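# Place the power unit on the carrier between blue blocks

## Task

Set the power unit onto the carrier so it rests down inside the space bounded by the blue corner blocks, then release it and move the gripper away from it.

## Robot and tools

Robot: two arms, left_arm and right_arm, each ending in a two-finger parallel gripper. The names are labels only and do not tell you which side of a picture an arm appears on. In the shared scene frame the origin sits on the tabletop between the arms, +z is up, +x reaches out over the table, and left_arm stands on the +y side (base near (-0.020, +0.240, 0)); right_arm's base is near (+0.017, -0.350, 0).

Gripper axes: the fingers extend along the gripper's own +z and close along its y. The reported end_effector_position is the point between the pads, roughly 1 cm short of the fingertips. A wrist camera mount sits on each gripper and can collide too.

Row format (shared by execute_actions and move): one flat list of 14 numbers covering both arms, even if one arm stays still. Order: left_arm dx, dy, dz, rx, ry, rz, opening, then right_arm dx, dy, dz, rx, ry, rz, opening. Each is in [-1, 1]. dx..rz are an offset, not a pose: a displacement in the gripper's own axes from the gripper's measured pose at the start of the action (for a call's first action, the pose in the most recent result). Scale: 1.0 equals 0.6 m of travel or 180 degrees of turn; rx, ry, rz form one rotation vector. Opening is absolute, not an offset: +1 fully open (0.094 m), -1 closed. Optionally 12 more values from 0 to 1 can follow: per-joint stiffness multipliers, left's six joints then right's six, which persist until changed.

execute_actions(actions): a list of actions; each action is a table of up to 15 rows, one row per 1/30 s control step, and the final row repeats to fill 15 steps. Every row is measured from the action's start pose, not from the row before. Per step, the commanded pose is clipped to within 70 mm and 16 degrees of the measured pose, so large offsets need several actions. An empty list simply returns the state and images.

move(target, speed, blocking): target is one 14-number row as above (offsets from the last reported pose, opening absolute, sent when the move begins). Each gripper follows a straight path; both paths finish together, lasting 0.5 to 10 s. speed is the top path speed in m/s, 0.002 to 0.5 (default 0.25); rotation is capped at twice that in rad/s. Paths ignore obstacles and the other arm, and grippers may overshoot speed or lag. Faster contact hits harder, and aiming further beyond a contact presses harder. blocking=false returns after 0.5 s while motion continues; then only wait or stop are accepted until a result shows the move ended. The result adds a "move:" line: done, off_target, moving, held or fault, plus limits (paced = the sent pose was clipped; held = a safety check blocked some steps, after which the arm may lurch fast), and each gripper's remaining distance from its target.

wait(seconds): 0 to 10; lets the scene run with the last commands held; returns early if a running move finishes. stop(): brakes a running move; fast arms need room. zoom_image(camera, region): region [x0, y0, x1, y1] in pixels of that camera's last image, at most 504 by 504. Cameras: cam_head_left, cam_head_right, cam_left_wrist, cam_right_wrist, all 504x504; calibration lines give intrinsics and T_world_to_cam. read_manual(section) returns only licence text. finished_scene(scene) ends the current scene (pass its number) and cannot be undone; the goal must still hold afterward.

Reading results: the state line gives each gripper's position (m) and quat_wxyz in the scene frame; printed positions can be off, more at long reach. "Hand target" lines show where the controller is now steering each gripper. grip_measured reports finger opening on the command scale; the last Joint positions value is the opening in metres. A "pose unreachable" line means the clearance check altered or blocked that arm's command. FAULT or OVER-TEMPERATURE FAULT lines mean an arm stopped; MOTOR HOT warns from 75 °C. Joint torques are noisy and offset.

Practical notes: arms tend to finish a centimetre or more low, and repeated zero offsets let them sag. To hold an arm still, send the offset back to its desired pose in the first call of a reply and zeros afterward, aiming a bit higher if it still droops. To grasp, command an opening about 0.03 under grip_measured for a firm hold; less margin holds more gently. Items may get brief external tugs, so keep the grip firm while carrying. Joint limits (rad): waist -2.618 to 3.054, shoulder 0 to 3.142, elbow 0 to 3.142, wrist pitch and yaw -1.571 to 1.571, wrist roll -2.094 to 2.094.

Avoid: dropping the power unit, knocking anything off the table (that fails the job), slamming or shoving hard, and letting the two arms collide or press on each other. Lower the unit gently between the blue blocks, open, then lift clear before ending the scene.

Each tool is called after "Call:" as a command line: name --argument value for each argument, lists and objects as JSON in quotes; but a table of rows of numbers goes row by row, as --pt "numbers of a row", without its own name.

## Session

Call:
execute_actions --actions '[]'

Scene clock: 0.00 s.
left_arm: end_effector_position=(+0.2618, -0.1163, +0.2756) grip_measured=+1.000 end_effector_quat_wxyz=(+0.311, +0.910, +0.247, +0.114) | right_arm: end_effector_position=(+0.5336, -0.5810, +0.2758) grip_measured=+1.000 end_effector_quat_wxyz=(+0.372, +0.525, +0.513, +0.568)
Joint positions: left_arm=[-1.088  1.738  1.865 -1.024  0.041  1.709  0.094] | right_arm=[-0.661  1.957  1.455  0.382 -0.852  1.699  0.094]
Joint velocities: left_arm=[ 0.007  0.002 -0.022 -0.095 -0.037  0.066  0.   ] | right_arm=[ 0.007 -0.012 -0.007  0.007  0.007 -0.022  0.   ]
Joint torques (N m, as the arm reports them, + toward a larger angle): no reading
Motor temperatures (°C, as the motors report them): left_arm=[22 22 24 21 23 23] | right_arm=[21 22 22 24 23 23]
Hand target (left_arm): +0.260, -0.116, +0.283; +0.320, +0.907, +0.247, +0.114
Hand target (right_arm): +0.533, -0.581, +0.275; +0.370, +0.527, +0.514, +0.567
Joint stiffness scale: left_arm=[1. 1. 1. 1. 1. 1.] | right_arm=[1. 1. 1. 1. 1. 1.]

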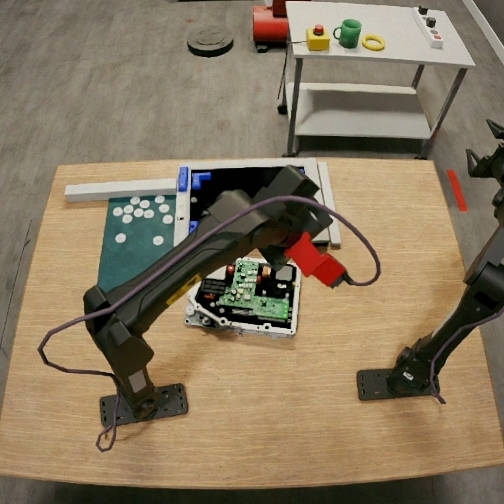

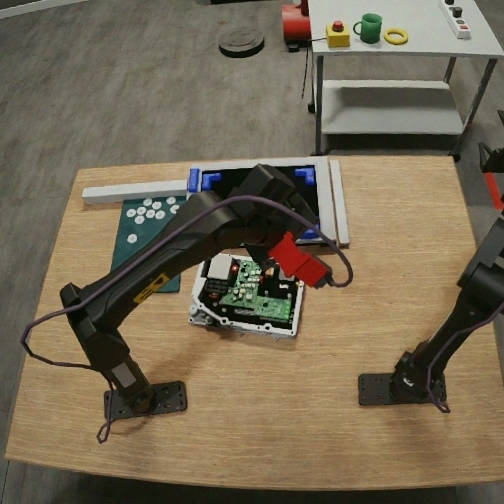

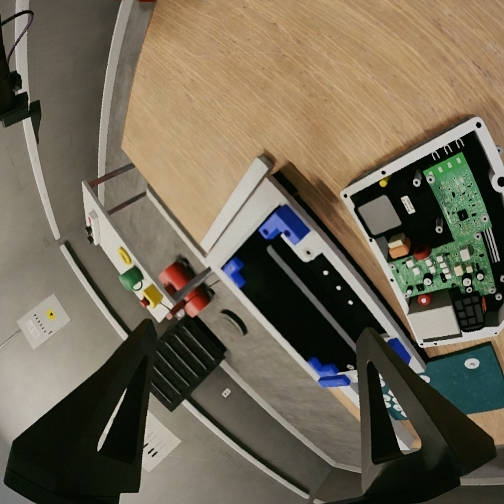

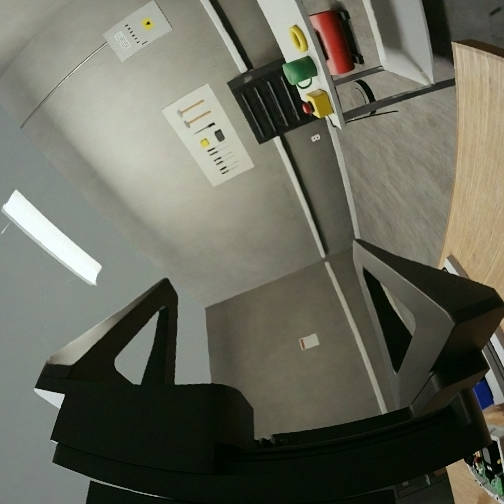

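Call:
move --target '[0.223,-0.534,-0.25,0.099,0.27,-0.791,1,0.456,-0.26,-0.373,0.435,0.285,-0.402,1]' --speed 0.4

Call:
zoom_image --camera "cam_head_left" --region '[150,145,360,355]'

Call:
zoom_image --camera "cam_head_right" --region '[150,145,360,355]'

Scene clock: 13.80 s.
left_arm: end_effector_position=(+0.2054, +0.2511, +0.2014) grip_measured=+1.000 end_effector_quat_wxyz=(+0.032, +0.006, +0.999, +0.010) | right_arm: end_effector_position=(+0.2562, -0.3348, +0.1934) grip_measured=+1.000 end_effector_quat_wxyz=(+0.016, -0.003, +1.000, -0.015)
Joint positions: left_arm=[-0.17   1.372  1.42  -1.554 -0.018  0.042  0.094] | right_arm=[ 0.083  1.448  1.452 -1.546  0.032  0.076  0.094]
Joint velocities: left_arm=[ 0.007  0.002 -0.007 -0.037 -0.022 -0.022  0.   ] | right_arm=[ 0.012 -0.007 -0.017 -0.051  0.051  0.022  0.   ]
Joint torques (N m, as the arm reports them, + toward a larger angle): left_arm=[ 0.68 -5.47  4.8   0.27  0.13 -0.06] | right_arm=[ 0.44 -5.56  5.32  0.16  0.12  0.08]
Motor temperatures (°C, as the motors report them): left_arm=[22 25 25 22 23 23] | right_arm=[21 27 25 26 23 23]
Hand target (left_arm): +0.199, +0.251, +0.203; +0.034, -0.002, +0.999, +0.006
Hand target (right_arm): +0.246, -0.337, +0.192; +0.004, -0.000, +1.000, -0.023
Off the commanded pose (left_arm): 0.006 m, 4 deg.
Off the commanded pose (right_arm): 0.011 m, 3 deg.
Joint stiffness scale: left_arm=[1. 1. 1. 1. 1. 1.] | right_arm=[1. 1. 1. 1. 1. 1.]
joint sent to its limit (left arm) — the command would take joint 4 (wrist pitch) past its lower limit, so that joint was sent only as far as its limit.
joint sent to its limit (right arm) — the command would take joint 4 (wrist pitch) past its lower limit, so that joint was sent only as far as its limit.
move: off_target (left_arm, right_arm)
camera_calibration (this result's frames):
cam_left_wrist: T_world_to_cam=[[0.061551, -0.997702, -0.0283188, 0.249377], [-0.799638, -0.0662718, 0.596814, 0.100998], [-0.59732, -0.0140897, -0.80188, 0.391742], [0, 0, 0, 1]] pos_world=[0.299408, 0.261017, 0.260915]
cam_right_wrist: T_world_to_cam=[[-0.252056, -0.967593, 0.0152144, -0.253832], [-0.780012, 0.212447, 0.588597, 0.172095], [-0.572755, 0.136492, -0.808283, 0.470831], [0, 0, 0, 1]] pos_world=[0.339927, -0.346432, 0.283132]

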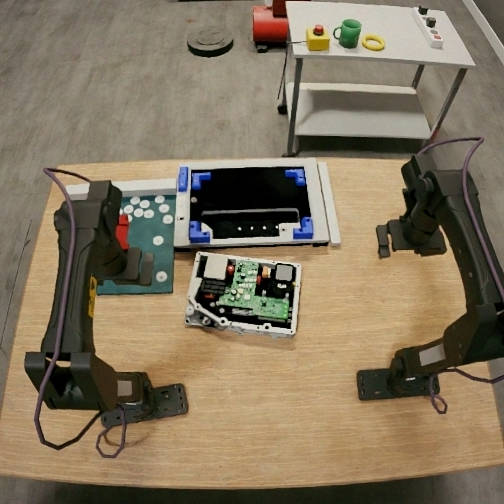

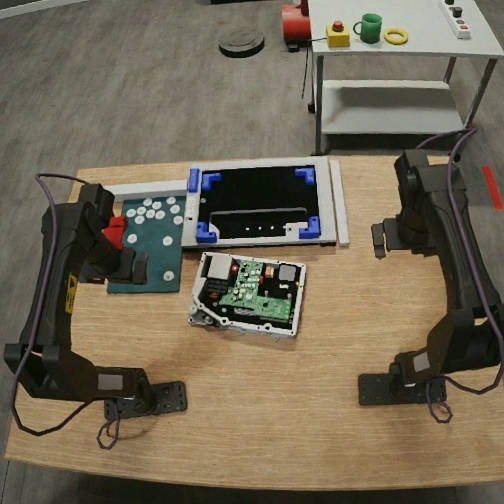

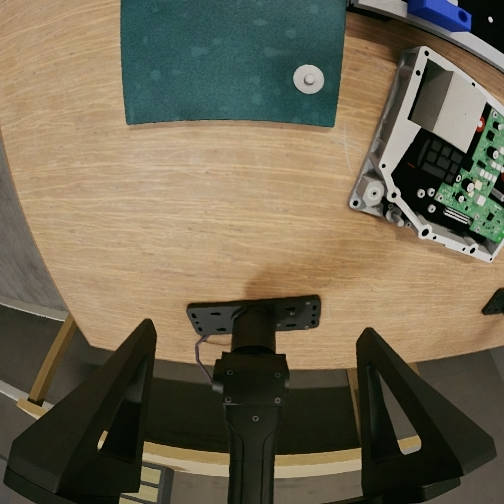

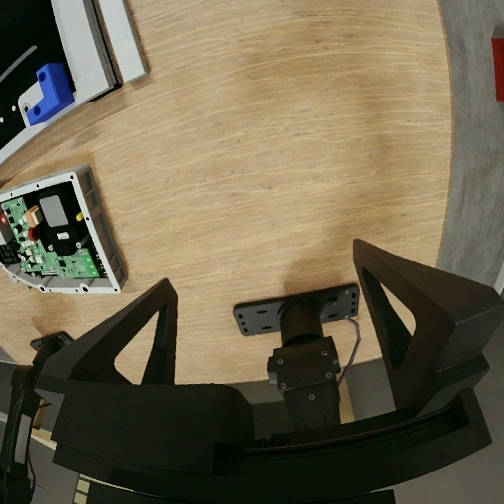

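Region (150, 145, 360, 355) of cam_head_left's 504x504 image, scaled by 2.400, with more detail than that image has.

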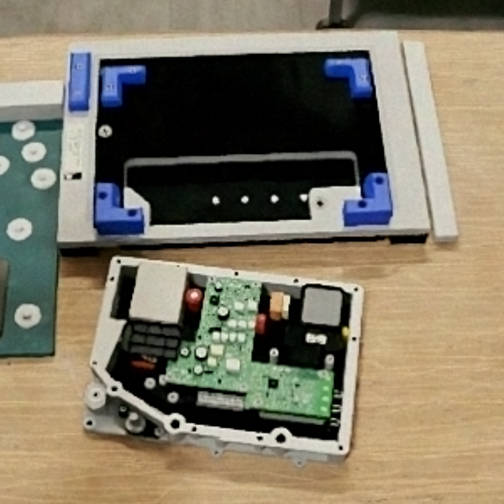

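Region (150, 145, 360, 355) of cam_head_right's 504x504 image, scaled by 2.400, with more detail than that image has.

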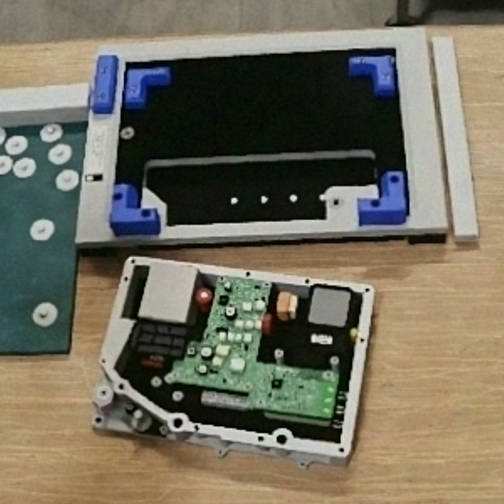

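Call:
move --target '[-0.11,-0.215,0.19,0.013,-0.172,0.045,-0.3,0.022,0.33,0.162,0.003,-0.183,0.045,-0.3]' --speed 0.3

Scene clock: 25.30 s.
left_arm: end_effector_position=(+0.2764, +0.1225, +0.0940) grip_measured=-0.297 end_effector_quat_wxyz=(+0.295, +0.079, +0.952, -0.018) | right_arm: end_effector_position=(+0.2443, -0.1384, +0.0972) grip_measured=-0.298 end_effector_quat_wxyz=(+0.305, +0.061, +0.950, -0.009)
Joint positions: left_arm=[-0.688  1.272  0.747 -0.475 -0.192 -0.267  0.033] | right_arm=[ 1.057  1.464  0.937 -0.76   0.558  1.102  0.033]
Joint velocities: left_arm=[-0.002 -0.032  0.012  0.022  0.022  0.007  0.   ] | right_arm=[-0.007 -0.002 -0.017 -0.007 -0.022 -0.022 -0.001]
Joint torques (N m, as the arm reports them, + toward a larger angle): left_arm=[-0.72 -3.22  5.59  1.26 -0.26 -0.06] | right_arm=[ 0.44 -4.17  6.36  1.01  0.51  0.05]
Motor temperatures (°C, as the motors report them): left_arm=[22 25 25 22 23 23] | right_arm=[21 26 25 25 23 23]
Hand target (left_arm): +0.276, +0.123, +0.089; +0.295, +0.078, +0.952, -0.012
Hand target (right_arm): +0.245, -0.140, +0.093; +0.310, +0.063, +0.948, -0.017
Off the commanded pose (left_arm): 0.005 m, 1 deg.
Off the commanded pose (right_arm): 0.007 m, 1 deg.
Joint stiffness scale: left_arm=[1. 1. 1. 1. 1. 1.] | right_arm=[1. 1. 1. 1. 1. 1.]
move: done
camera_calibration (this result's frames):
cam_left_wrist: T_world_to_cam=[[-0.0948977, -0.99533, 0.0176769, 0.152279], [-0.989664, 0.0962456, 0.106314, 0.292072], [-0.107519, -0.00740519, -0.994175, 0.228092], [0, 0, 0, 1]] pos_world=[0.328029, 0.125147, 0.19302]
cam_right_wrist: T_world_to_cam=[[-0.322335, -0.930522, -0.173864, -0.0246707], [-0.946595, 0.315367, 0.0670947, 0.28337], [-0.00760224, 0.186206, -0.982481, 0.245255], [0, 0, 0, 1]] pos_world=[0.262149, -0.15799, 0.217656]

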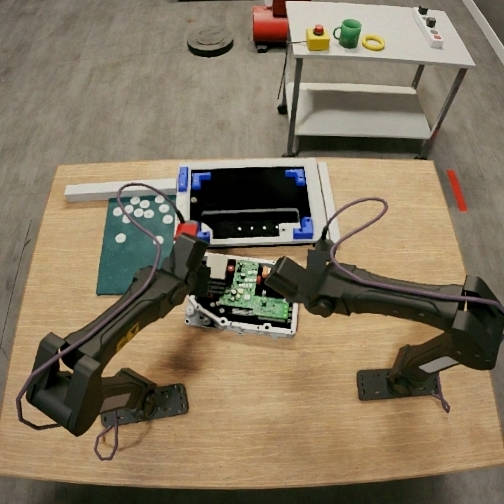

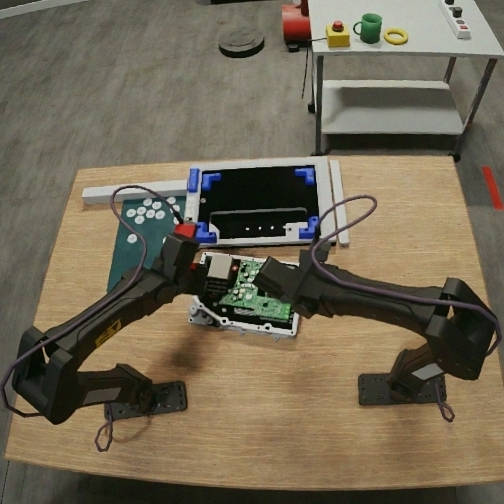

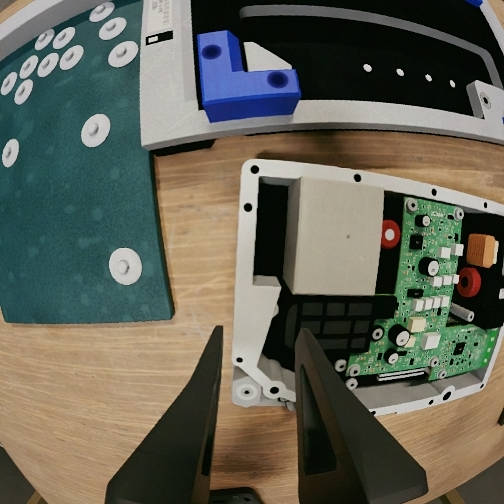

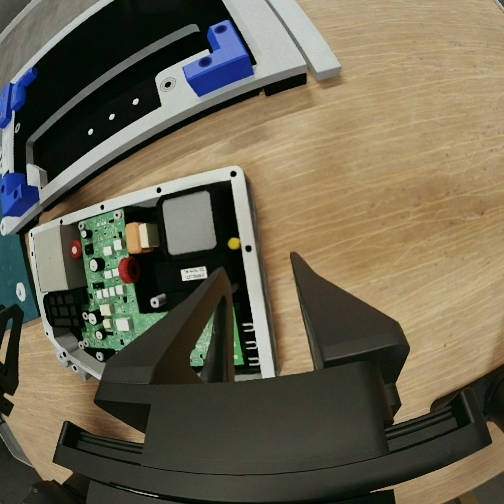

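Call:
move --target '[-0.014,0.014,0.083,0,0,0,-0.45,0.035,0.013,0.057,0,0,0.008,-0.4]' --speed 0.1

Scene clock: 31.73 s.
left_arm: end_effector_position=(+0.3125, +0.1237, +0.0608) grip_measured=-0.447 end_effector_quat_wxyz=(+0.296, +0.079, +0.952, -0.017) | right_arm: end_effector_position=(+0.2501, -0.1282, +0.0645) grip_measured=-0.398 end_effector_quat_wxyz=(+0.307, +0.073, +0.949, +0.000)
Joint positions: left_arm=[-0.618  1.46   0.747 -0.274 -0.155 -0.205  0.026] | right_arm=[ 1.057  1.548  0.873 -0.599  0.558  1.124  0.028]
Joint velocities: left_arm=[-0.002  0.012  0.012  0.007  0.081 -0.037  0.001] | right_arm=[-0.002  0.007 -0.002 -0.022  0.022  0.081 -0.   ]
Joint torques (N m, as the arm reports them, + toward a larger angle): left_arm=[ 0.75 -4.67  5.31  1.29 -0.01  0.03] | right_arm=[ 0.38 -4.82  5.74  1.03  0.35  0.12]
Motor temperatures (°C, as the motors report them): left_arm=[22 24 26 22 23 23] | right_arm=[21 26 25 25 23 23]
Hand target (left_arm): +0.312, +0.126, +0.057; +0.295, +0.079, +0.952, -0.017
Hand target (right_arm): +0.247, -0.130, +0.058; +0.305, +0.073, +0.950, -0.005
Off the commanded pose (left_arm): 0.004 m, 0 deg.
Off the commanded pose (right_arm): 0.008 m, 1 deg.
Joint stiffness scale: left_arm=[1. 1. 1. 1. 1. 1.] | right_arm=[1. 1. 1. 1. 1. 1.]
move: done
camera_calibration (this result's frames):
cam_left_wrist: T_world_to_cam=[[-0.0961092, -0.995246, 0.0157736, 0.157969], [-0.989813, 0.0972328, 0.103999, 0.331295], [-0.105038, -0.00561765, -0.994452, 0.197969], [0, 0, 0, 1]] pos_world=[0.363897, 0.126117, 0.159925]
cam_right_wrist: T_world_to_cam=[[-0.337338, -0.920308, -0.198084, -0.0123374], [-0.941379, 0.33046, 0.0678366, 0.288412], [0.00302822, 0.209356, -0.977835, 0.211231], [0, 0, 0, 1]] pos_world=[0.266703, -0.150885, 0.18454]

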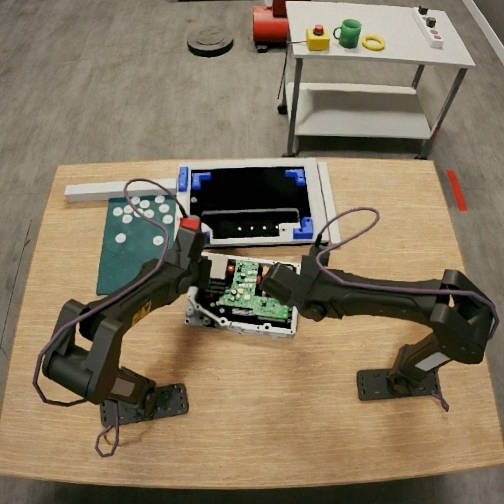

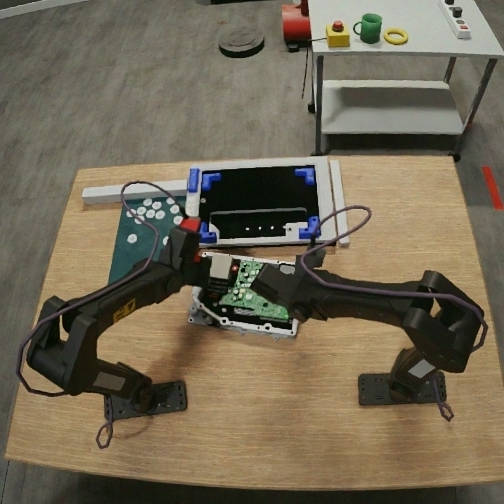

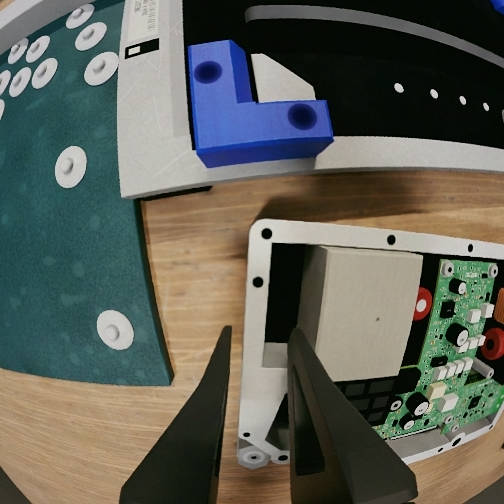

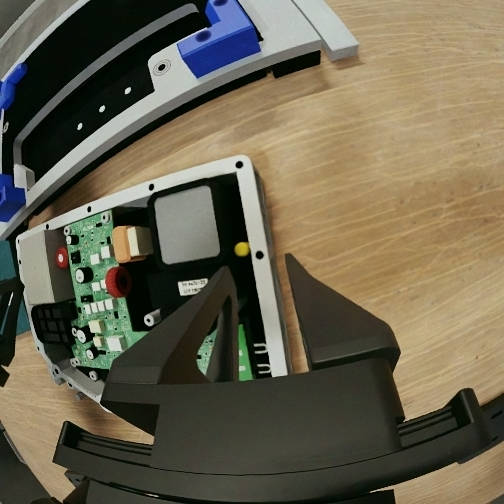

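Call:
move --target '[0.017,0.01,0.038,0,0,0,-0.5,0.036,-0.007,0.042,0,0,0,-0.4]' --speed 0.04

Scene clock: 37.53 s.
left_arm: end_effector_position=(+0.3183, +0.1266, +0.0402) grip_measured=-0.497 end_effector_quat_wxyz=(+0.298, +0.080, +0.951, -0.017) | right_arm: end_effector_position=(+0.2579, -0.1208, +0.0544) grip_measured=-0.398 end_effector_quat_wxyz=(+0.331, +0.086, +0.939, +0.027)
Joint positions: left_arm=[-0.6    1.521  0.707 -0.166 -0.146 -0.187  0.024] | right_arm=[ 1.057  1.565  0.812 -0.447  0.58   1.127  0.028]
Joint velocities: left_arm=[-0.007  0.007 -0.007 -0.022  0.066  0.037  0.001] | right_arm=[-0.017  0.017 -0.007 -0.022  0.022 -0.051  0.001]
Joint torques (N m, as the arm reports them, + toward a larger angle): left_arm=[ 0.78 -4.76  5.06  1.27  0.    0.05] | right_arm=[ 0.47 -3.32  4.39  0.91  0.13  0.06]
Motor temperatures (°C, as the motors report them): left_arm=[22 24 26 23 23 23] | right_arm=[21 25 25 25 23 23]
Hand target (left_arm): +0.318, +0.130, +0.036; +0.296, +0.079, +0.952, -0.017
Hand target (right_arm): +0.246, -0.131, +0.033; +0.307, +0.074, +0.949, -0.000
Off the commanded pose (left_arm): 0.005 m, 0 deg.
Off the commanded pose (right_arm): 0.027 m, 5 deg.
Joint stiffness scale: left_arm=[1. 1. 1. 1. 1. 1.] | right_arm=[1. 1. 1. 1. 1. 1.]
move: off_target (right_arm)
camera_calibration (this result's frames):
cam_left_wrist: T_world_to_cam=[[-0.0978181, -0.995096, 0.0146994, 0.162279], [-0.990014, 0.0988038, 0.100548, 0.338841], [-0.101507, -0.00471716, -0.994824, 0.176947], [0, 0, 0, 1]] pos_world=[0.369292, 0.128839, 0.139576]
cam_right_wrist: T_world_to_cam=[[-0.333038, -0.904158, -0.267553, -0.000308855], [-0.941126, 0.336209, 0.0353021, 0.296391], [0.0580349, 0.263558, -0.962896, 0.191347], [0, 0, 0, 1]] pos_world=[0.267734, -0.15036, 0.173702]

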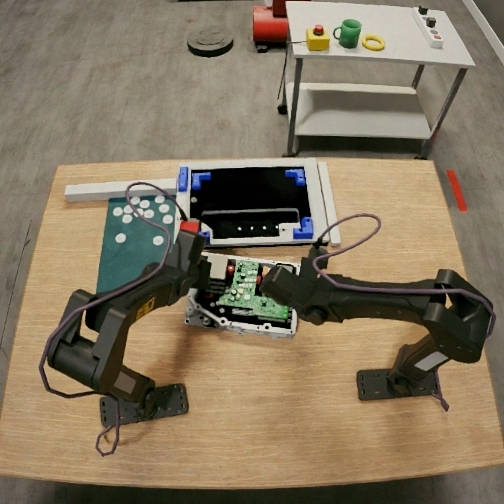

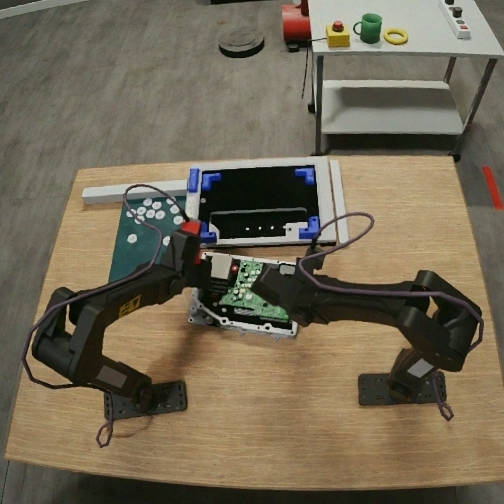

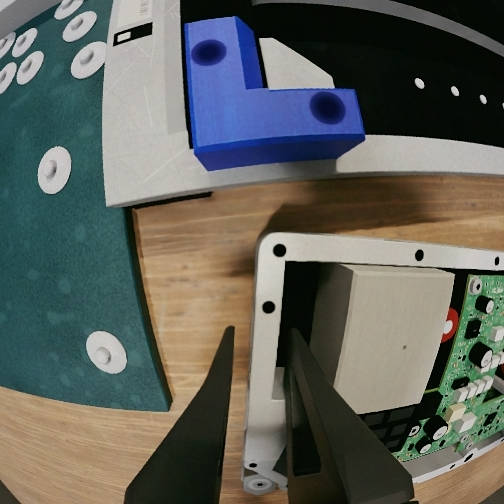

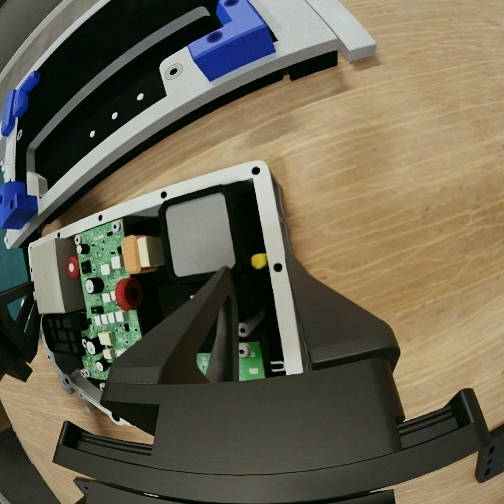

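Call:
move --target '[0,0,0,0,0,0,-0.5,0.008,-0.029,-0.022,0.035,0.017,-0.027,-0.4]' --speed 0.05

Call:
move --target '[0,0,0,0,0,0,-0.5,0.026,-0.004,0.034,0,0,0,-0.4]' --speed 0.04

Scene clock: 42.90 s.
left_arm: end_effector_position=(+0.3186, +0.1264, +0.0404) grip_measured=-0.497 end_effector_quat_wxyz=(+0.298, +0.080, +0.951, -0.017) | right_arm: end_effector_position=(+0.2455, -0.1380, +0.0575) grip_measured=-0.398 end_effector_quat_wxyz=(+0.305, +0.064, +0.950, -0.029)
Joint positions: left_arm=[-0.6    1.521  0.707 -0.164 -0.146 -0.187  0.024] | right_arm=[ 1.066  1.566  0.865 -0.634  0.582  1.129  0.028]
Joint velocities: left_arm=[-0.017  0.012  0.007 -0.066 -0.007  0.007 -0.   ] | right_arm=[ 0.007  0.022 -0.007 -0.095 -0.051 -0.037 -0.001]
Joint torques (N m, as the arm reports them, + toward a larger angle): left_arm=[ 0.   -5.17  5.94  1.14 -0.08 -0.01] | right_arm=[ 0.61 -4.98  8.72  0.48  0.38  0.1 ]
Motor temperatures (°C, as the motors report them): left_arm=[22 24 26 23 23 23] | right_arm=[21 25 25 25 23 23]
Hand target (left_arm): +0.318, +0.127, +0.040; +0.298, +0.080, +0.951, -0.017
Hand target (right_arm): +0.244, -0.137, +0.060; +0.303, +0.063, +0.950, -0.036
Off the commanded pose (left_arm): 0.000 m, 0 deg.
Off the commanded pose (right_arm): 0.003 m, 1 deg.
Joint stiffness scale: left_arm=[1. 1. 1. 1. 1. 1.] | right_arm=[1. 1. 1. 1. 1. 1.]
move: done
camera_calibration (this result's frames):
cam_left_wrist: T_world_to_cam=[[-0.0980488, -0.995062, 0.015455, 0.162155], [-0.990121, 0.0991026, 0.0991909, 0.339154], [-0.100233, -0.00557681, -0.994948, 0.176881], [0, 0, 0, 1]] pos_world=[0.369432, 0.12873, 0.13984]
cam_right_wrist: T_world_to_cam=[[-0.339638, -0.930315, -0.138418, -0.0285035], [-0.940538, 0.335007, 0.0562066, 0.288897], [-0.00591876, 0.149278, -0.988778, 0.201021], [0, 0, 0, 1]] pos_world=[0.263227, -0.153308, 0.178582]

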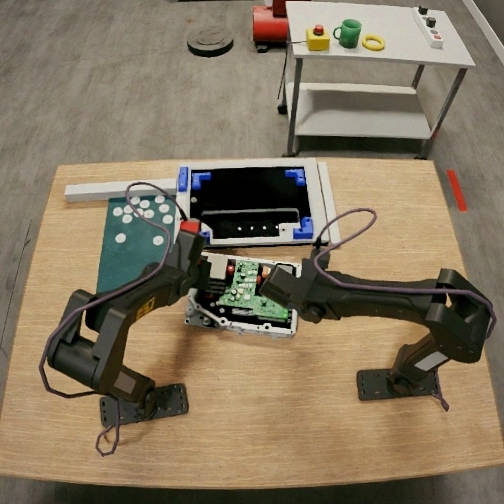

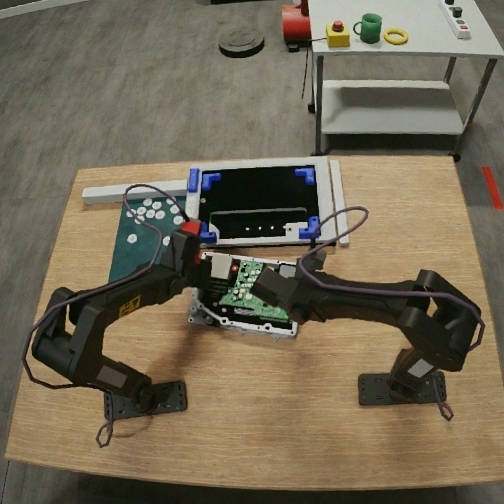

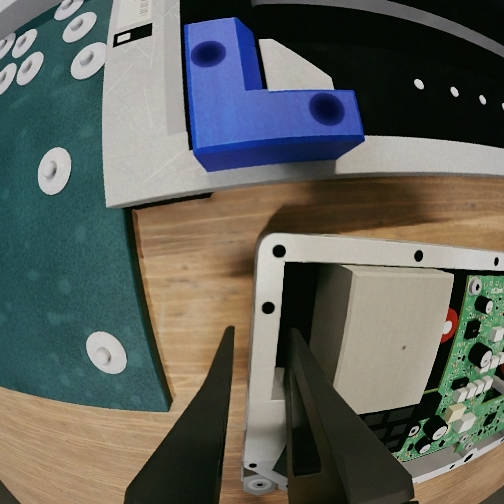

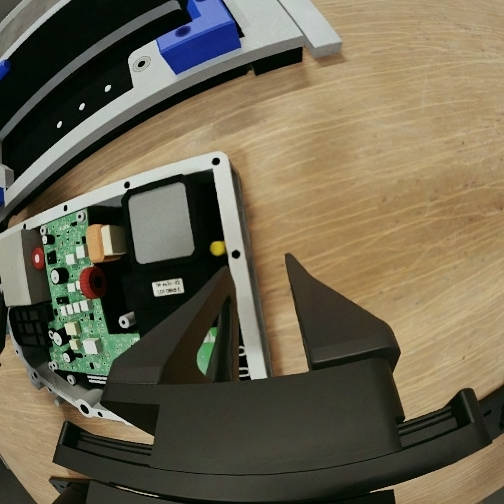

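Scene clock: 43.87 s.
left_arm: end_effector_position=(+0.3186, +0.1264, +0.0404) grip_measured=-0.497 end_effector_quat_wxyz=(+0.298, +0.080, +0.951, -0.017) | right_arm: end_effector_position=(+0.2469, -0.1360, +0.0421) grip_measured=-0.398 end_effector_quat_wxyz=(+0.311, +0.068, +0.948, -0.019)
Joint positions: left_arm=[-0.6    1.521  0.707 -0.164 -0.146 -0.187  0.024] | right_arm=[ 1.066  1.589  0.812 -0.532  0.583  1.129  0.028]
Joint velocities: left_arm=[-0.007 -0.002 -0.017 -0.007 -0.037 -0.037  0.   ] | right_arm=[ 0.002  0.002 -0.017 -0.037 -0.022  0.051 -0.001]
Joint torques (N m, as the arm reports them, + toward a larger angle): left_arm=[ 0.04 -5.2   5.98  1.16 -0.07 -0.03] | right_arm=[-0.07 -4.33  5.06  0.95  0.32  0.01]
Motor temperatures (°C, as the motors report them): left_arm=[22 24 26 23 23 23] | right_arm=[21 25 25 25 23 23]
Hand target (left_arm): +0.319, +0.126, +0.040; +0.298, +0.080, +0.951, -0.017
Hand target (right_arm): +0.244, -0.141, +0.032; +0.305, +0.064, +0.950, -0.029
Off the commanded pose (left_arm): 0.000 m, 0 deg.
Off the commanded pose (right_arm): 0.011 m, 1 deg.
Joint stiffness scale: left_arm=[1. 1. 1. 1. 1. 1.] | right_arm=[1. 1. 1. 1. 1. 1.]
move: off_target (right_arm)
camera_calibration (this result's frames):
cam_left_wrist: T_world_to_cam=[[-0.0980488, -0.995062, 0.015455, 0.162155], [-0.990121, 0.0991026, 0.0991909, 0.339154], [-0.100233, -0.00557681, -0.994948, 0.176881], [0, 0, 0, 1]] pos_world=[0.369432, 0.12873, 0.13984]
cam_right_wrist: T_world_to_cam=[[-0.337924, -0.926925, -0.163148, -0.0273029], [-0.941142, 0.334206, 0.0505682, 0.290646], [0.00765215, 0.170634, -0.985305, 0.184906], [0, 0, 0, 1]] pos_world=[0.262898, -0.153995, 0.163037]

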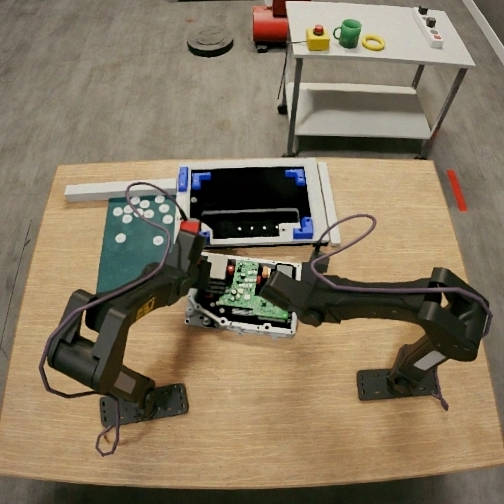

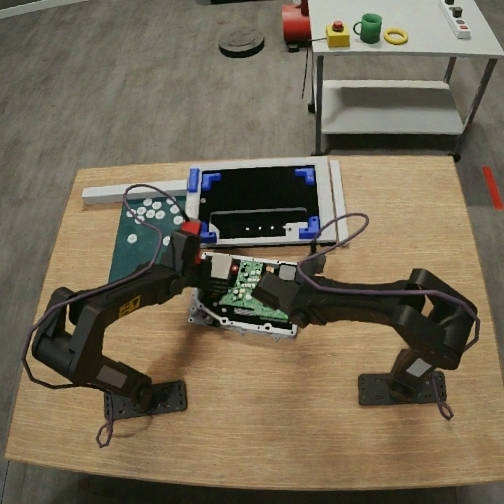

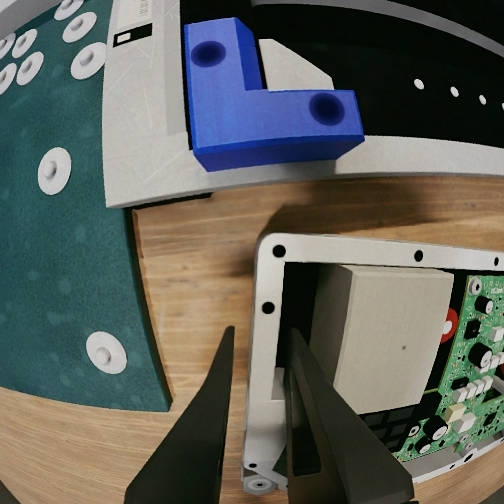

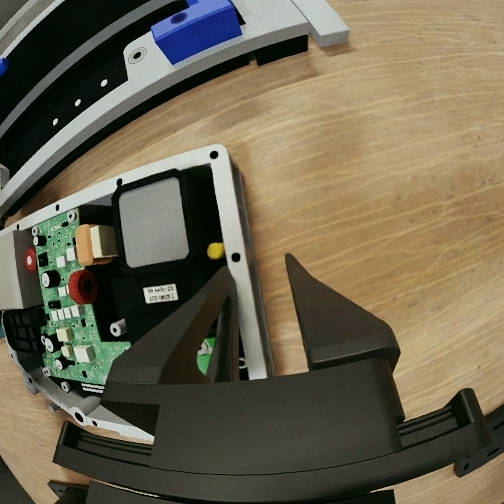

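Close, then lift.

Call:
execute_actions --actions '[[[0,0,0.004,0,0,0,-0.6,0.002,0.005,0.002,0,0,0,-0.5],[0,0,0.004,0,0,0,-0.65,0.002,0.01,0.002,0,0,0,-0.55],[0,0,0.004,0,0,0,-0.7,0.002,0.013,0.002,0,0,0,-0.62]],[[0,0,0,0,0,0,-0.9,0,0.004,0,0,0,0,-0.9]]]'

Call:
move --target '[-0.085,0,-0.123,0,0,0,-0.9,-0.088,0,-0.121,0,0,0,-0.9]' --speed 0.08

Scene clock: 48.87 s.
left_arm: end_effector_position=(+0.3183, +0.1253, +0.0404) grip_measured=-0.802 end_effector_quat_wxyz=(+0.298, +0.079, +0.951, -0.021) | right_arm: end_effector_position=(+0.2479, -0.1320, +0.0421) grip_measured=-0.898 end_effector_quat_wxyz=(+0.312, +0.069, +0.947, -0.016)
Joint positions: left_arm=[-0.6    1.521  0.707 -0.164 -0.14  -0.192  0.009] | right_arm=[ 1.07   1.6    0.822 -0.526  0.584  1.134  0.005]
Joint velocities: left_arm=[-0.017 -0.002 -0.007  0.022 -0.051 -0.066 -0.   ] | right_arm=[-0.012  0.007 -0.002 -0.022  0.007 -0.007 -0.001]
Joint torques (N m, as the arm reports them, + toward a larger angle): left_arm=[-0.02 -5.2   5.94  1.15 -0.12  0.04] | right_arm=[ 0.23 -5.06  7.53  0.82  0.35  0.05]
Motor temperatures (°C, as the motors report them): left_arm=[22 24 26 23 23 23] | right_arm=[21 25 25 25 23 23]
Hand target (left_arm): +0.319, +0.126, +0.040; +0.298, +0.080, +0.951, -0.017
Hand target (right_arm): +0.248, -0.130, +0.042; +0.312, +0.069, +0.948, -0.017
Off the commanded pose (left_arm): 0.001 m, 0 deg.
Off the commanded pose (right_arm): 0.002 m, 0 deg.
Joint stiffness scale: left_arm=[1. 1. 1. 1. 1. 1.] | right_arm=[1. 1. 1. 1. 1. 1.]
camera_calibration (this result's frames):
cam_left_wrist: T_world_to_cam=[[-0.0969912, -0.995023, 0.0228402, 0.160439], [-0.990041, 0.0988074, 0.100278, 0.338967], [-0.102035, -0.0128867, -0.994697, 0.178268], [0, 0, 0, 1]] pos_world=[0.369342, 0.128445, 0.139668]
cam_right_wrist: T_world_to_cam=[[-0.337775, -0.925698, -0.170267, -0.0228039], [-0.94116, 0.334337, 0.0493605, 0.290415], [0.0112337, 0.176921, -0.984161, 0.18408], [0, 0, 0, 1]] pos_world=[0.263556, -0.150774, 0.162947]

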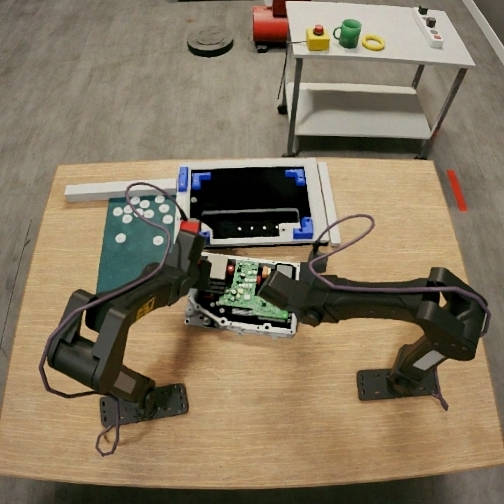

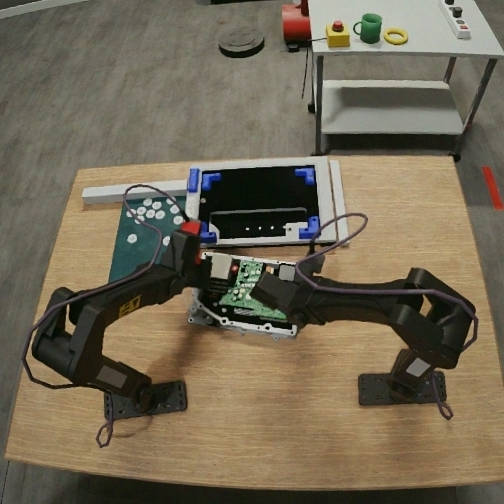

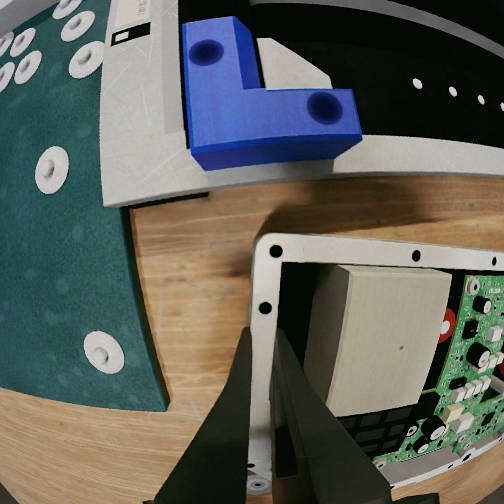

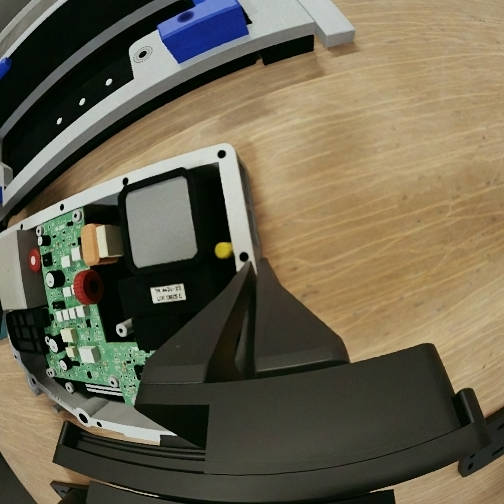

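Scene clock: 50.53 s.
left_arm: end_effector_position=(+0.2898, +0.1365, +0.0837) grip_measured=-0.802 end_effector_quat_wxyz=(+0.223, +0.075, +0.972, -0.001) | right_arm: end_effector_position=(+0.2489, -0.1298, +0.1236) grip_measured=-0.898 end_effector_quat_wxyz=(+0.313, +0.070, +0.947, -0.013)
Joint positions: left_arm=[-0.6    1.423  0.895 -0.613 -0.136 -0.216  0.009] | right_arm=[ 1.07   1.486  1.058 -0.871  0.582  1.134  0.005]
Joint velocities: left_arm=[ 0.002 -0.017  0.007  0.066 -0.007 -0.037 -0.001] | right_arm=[ 0.007 -0.002 -0.017 -0.051  0.022 -0.007 -0.   ]
Joint torques (N m, as the arm reports them, + toward a larger angle): left_arm=[-0.37 -8.86 11.77  1.29 -0.17  0.15] | right_arm=[-0.37 -6.04  9.05  0.57  0.35 -0.03]
Motor temperatures (°C, as the motors report them): left_arm=[22 25 27 23 23 23] | right_arm=[21 25 25 25 23 23]
Hand target (left_arm): +0.315, +0.126, +0.131; +0.298, +0.078, +0.951, -0.020
Hand target (right_arm): +0.249, -0.133, +0.131; +0.312, +0.069, +0.947, -0.015
Off the commanded pose (left_arm): 0.056 m, 9 deg.
Off the commanded pose (right_arm): 0.009 m, 0 deg.
Joint stiffness scale: left_arm=[1. 1. 1. 1. 1. 1.] | right_arm=[1. 1. 1. 1. 1. 1.]
move: off_target (left_arm)
camera_calibration (this result's frames):
cam_left_wrist: T_world_to_cam=[[-0.0775911, -0.996921, -0.0113031, 0.165276], [-0.964525, 0.0721906, 0.25393, 0.288747], [-0.252332, 0.0306048, -0.967157, 0.253914], [0, 0, 0, 1]] pos_world=[0.355398, 0.136152, 0.174122]
cam_right_wrist: T_world_to_cam=[[-0.337106, -0.924848, -0.176112, -0.00587679], [-0.941387, 0.333565, 0.0502536, 0.286338], [0.0122681, 0.182731, -0.983086, 0.264309], [0, 0, 0, 1]] pos_world=[0.264331, -0.149245, 0.244414]

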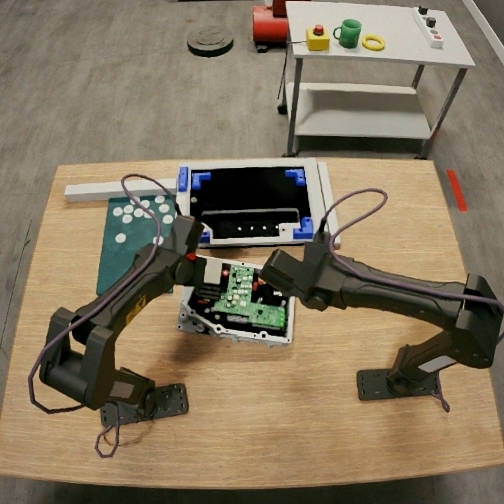

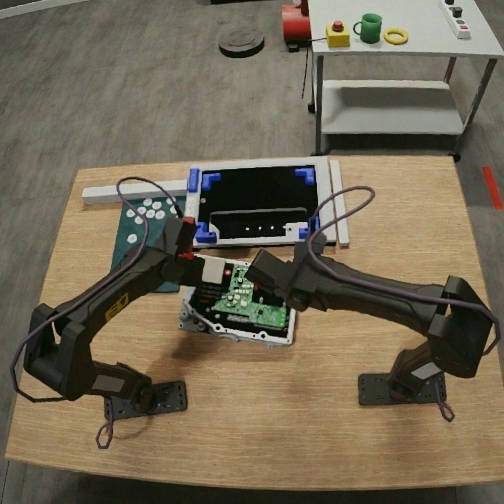

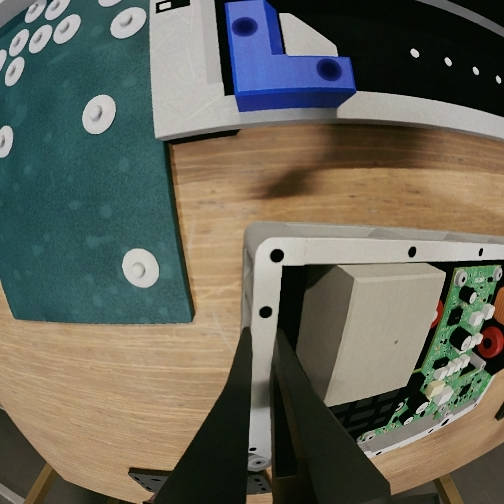

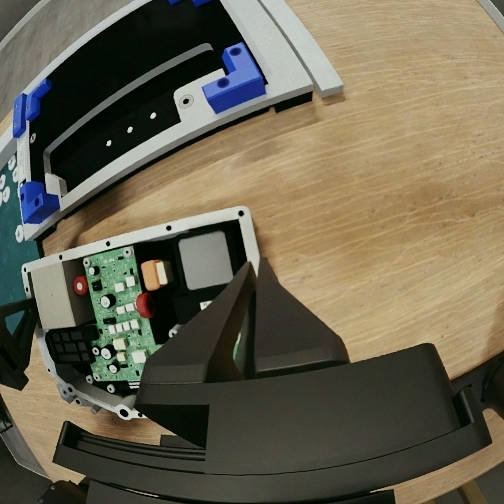

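Call:
move --target '[0.008,0.002,0.075,0.01,-0.05,0,-0.9,0.125,0.014,0.042,0.008,0,-0.006,-0.4]' --speed 0.04

Scene clock: 57.17 s.
left_arm: end_effector_position=(+0.2963, +0.1345, +0.0404) grip_measured=-0.802 end_effector_quat_wxyz=(+0.278, +0.093, +0.956, -0.019) | right_arm: end_effector_position=(+0.2052, -0.1112, +0.0659) grip_measured=-0.402 end_effector_quat_wxyz=(+0.307, +0.065, +0.949, -0.018)
Joint positions: left_arm=[-0.59   1.444  0.665 -0.239 -0.12  -0.163  0.009] | right_arm=[ 1.244  1.591  0.932 -0.769  0.61   1.334  0.028]
Joint velocities: left_arm=[-0.002 -0.002 -0.007  0.022 -0.022 -0.022 -0.   ] | right_arm=[-0.007  0.007 -0.002 -0.022 -0.022 -0.051 -0.001]
Joint torques (N m, as the arm reports them, + toward a larger angle): left_arm=[ 1.23 -4.3   4.72  1.69 -0.11 -0.09] | right_arm=[ 0.52 -4.88  5.47  0.7   0.56  0.13]
Motor temperatures (°C, as the motors report them): left_arm=[22 26 28 24 23 23] | right_arm=[21 25 26 25 23 23]
Hand target (left_arm): +0.304, +0.137, +0.042; +0.296, +0.079, +0.952, -0.021
Hand target (right_arm): +0.205, -0.115, +0.061; +0.314, +0.064, +0.947, -0.027
Off the commanded pose (left_arm): 0.009 m, 3 deg.
Off the commanded pose (right_arm): 0.007 m, 1 deg.
Joint stiffness scale: left_arm=[1. 1. 1. 1. 1. 1.] | right_arm=[1. 1. 1. 1. 1. 1.]
move: off_target (left_arm)
camera_calibration (this result's frames):
cam_left_wrist: T_world_to_cam=[[-0.121275, -0.992549, 0.0117785, 0.174709], [-0.982348, 0.121714, 0.142051, 0.309234], [-0.142426, 0.0056567, -0.989789, 0.185453], [0, 0, 0, 1]] pos_world=[0.351377, 0.13472, 0.137574]
cam_right_wrist: T_world_to_cam=[[-0.332634, -0.929428, -0.159743, -0.0160221], [-0.943054, 0.327457, 0.0584954, 0.241074], [-0.00205841, 0.170104, -0.985424, 0.206401], [0, 0, 0, 1]] pos_world=[0.222441, -0.128942, 0.186731]

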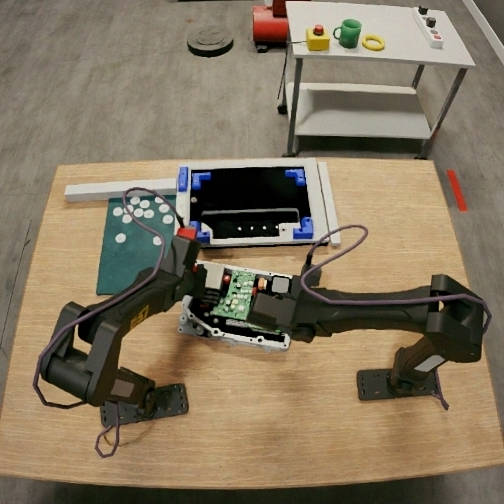

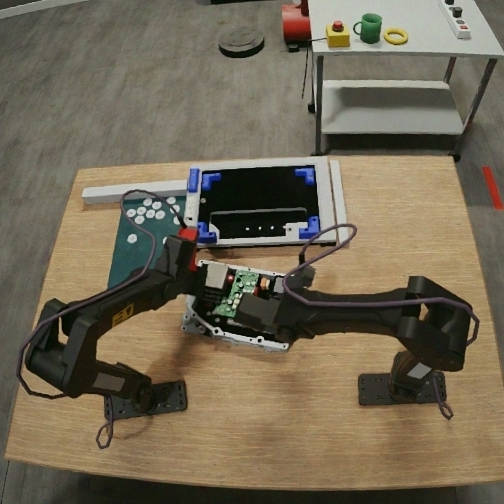

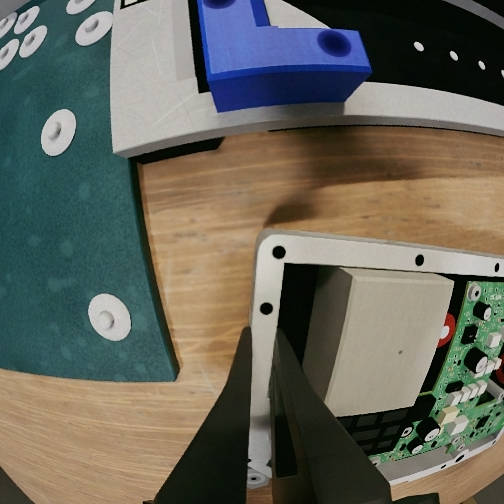

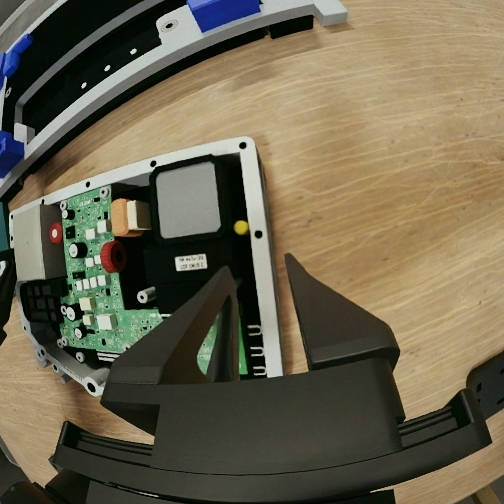

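Call:
move --target '[0,0,0,0,0,0,-0.9,0.042,-0.004,0.015,0.008,0,0.012,-0.55]' --speed 0.05

Call:
zoom_image --camera "cam_right_wrist" --region '[150,180,350,380]'

Scene clock: 61.93 s.
left_arm: end_effector_position=(+0.2962, +0.1344, +0.0403) grip_measured=-0.802 end_effector_quat_wxyz=(+0.278, +0.094, +0.956, -0.018) | right_arm: end_effector_position=(+0.1910, -0.1085, +0.0501) grip_measured=-0.548 end_effector_quat_wxyz=(+0.303, +0.086, +0.949, -0.018)
Joint positions: left_arm=[-0.59   1.444  0.664 -0.238 -0.12  -0.159  0.009] | right_arm=[ 1.296  1.633  0.912 -0.76   0.611  1.447  0.021]
Joint velocities: left_arm=[ 0.002 -0.012  0.012  0.037 -0.081  0.007  0.001] | right_arm=[-0.017  0.012  0.002 -0.022  0.007 -0.066 -0.   ]
Joint torques (N m, as the arm reports them, + toward a larger angle): left_arm=[-0.03 -4.63  6.07  1.09 -0.07 -0.05] | right_arm=[ 0.54 -5.01  5.29  0.61  0.49  0.12]
Motor temperatures (°C, as the motors report them): left_arm=[22 26 28 24 23 23] | right_arm=[21 25 26 25 23 23]
Hand target (left_arm): +0.296, +0.134, +0.040; +0.278, +0.093, +0.956, -0.019
Hand target (right_arm): +0.190, -0.112, +0.045; +0.307, +0.086, +0.947, -0.024
Off the commanded pose (left_arm): 0.000 m, 0 deg.
Off the commanded pose (right_arm): 0.007 m, 1 deg.
Joint stiffness scale: left_arm=[1. 1. 1. 1. 1. 1.] | right_arm=[1. 1. 1. 1. 1. 1.]
move: done
camera_calibration (this result's frames):
cam_left_wrist: T_world_to_cam=[[-0.124039, -0.992221, 0.0105628, 0.175473], [-0.982076, 0.124279, 0.141707, 0.308809], [-0.141917, 0.00720373, -0.989852, 0.18497], [0, 0, 0, 1]] pos_world=[0.35129, 0.134397, 0.137479]
cam_right_wrist: T_world_to_cam=[[-0.371518, -0.912491, -0.171274, -0.0109694], [-0.928426, 0.365028, 0.069139, 0.228487], [-0.000568665, 0.184702, -0.982794, 0.191495], [0, 0, 0, 1]] pos_world=[0.208167, -0.128783, 0.170524]

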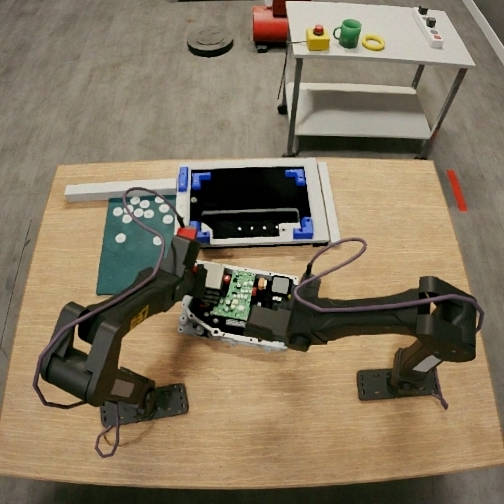

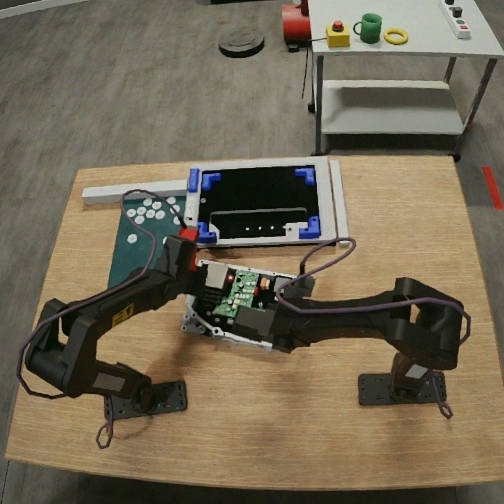

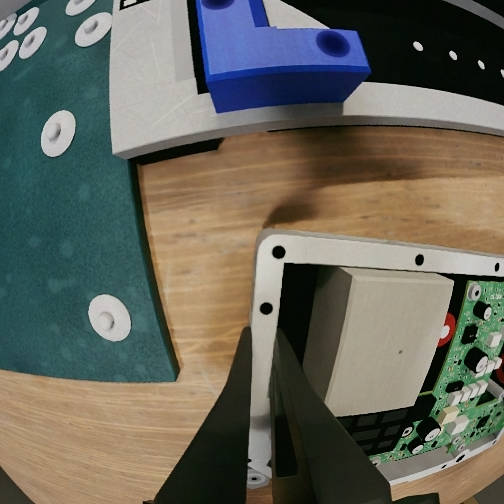

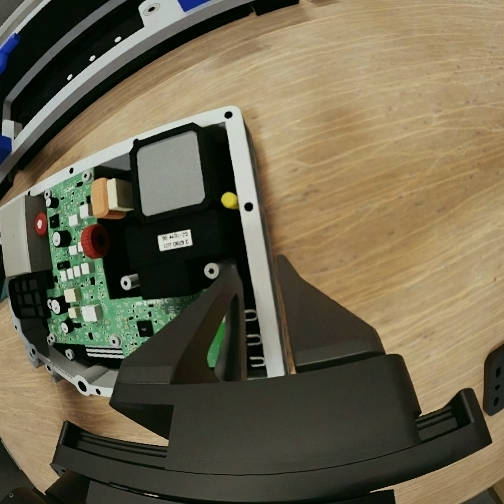

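Region (150, 180, 350, 380) of cam_right_wrist's 504x504 image, scaled by 2.520, with more detail than that image has.

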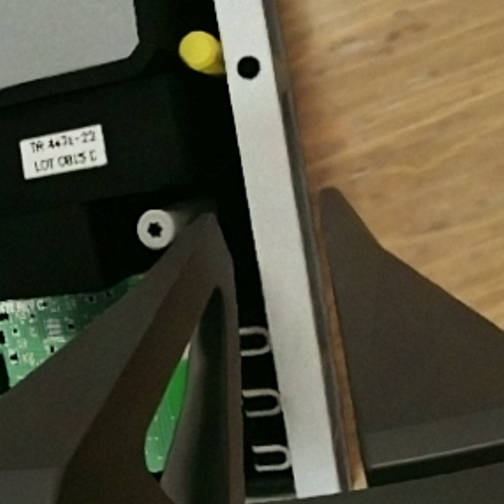

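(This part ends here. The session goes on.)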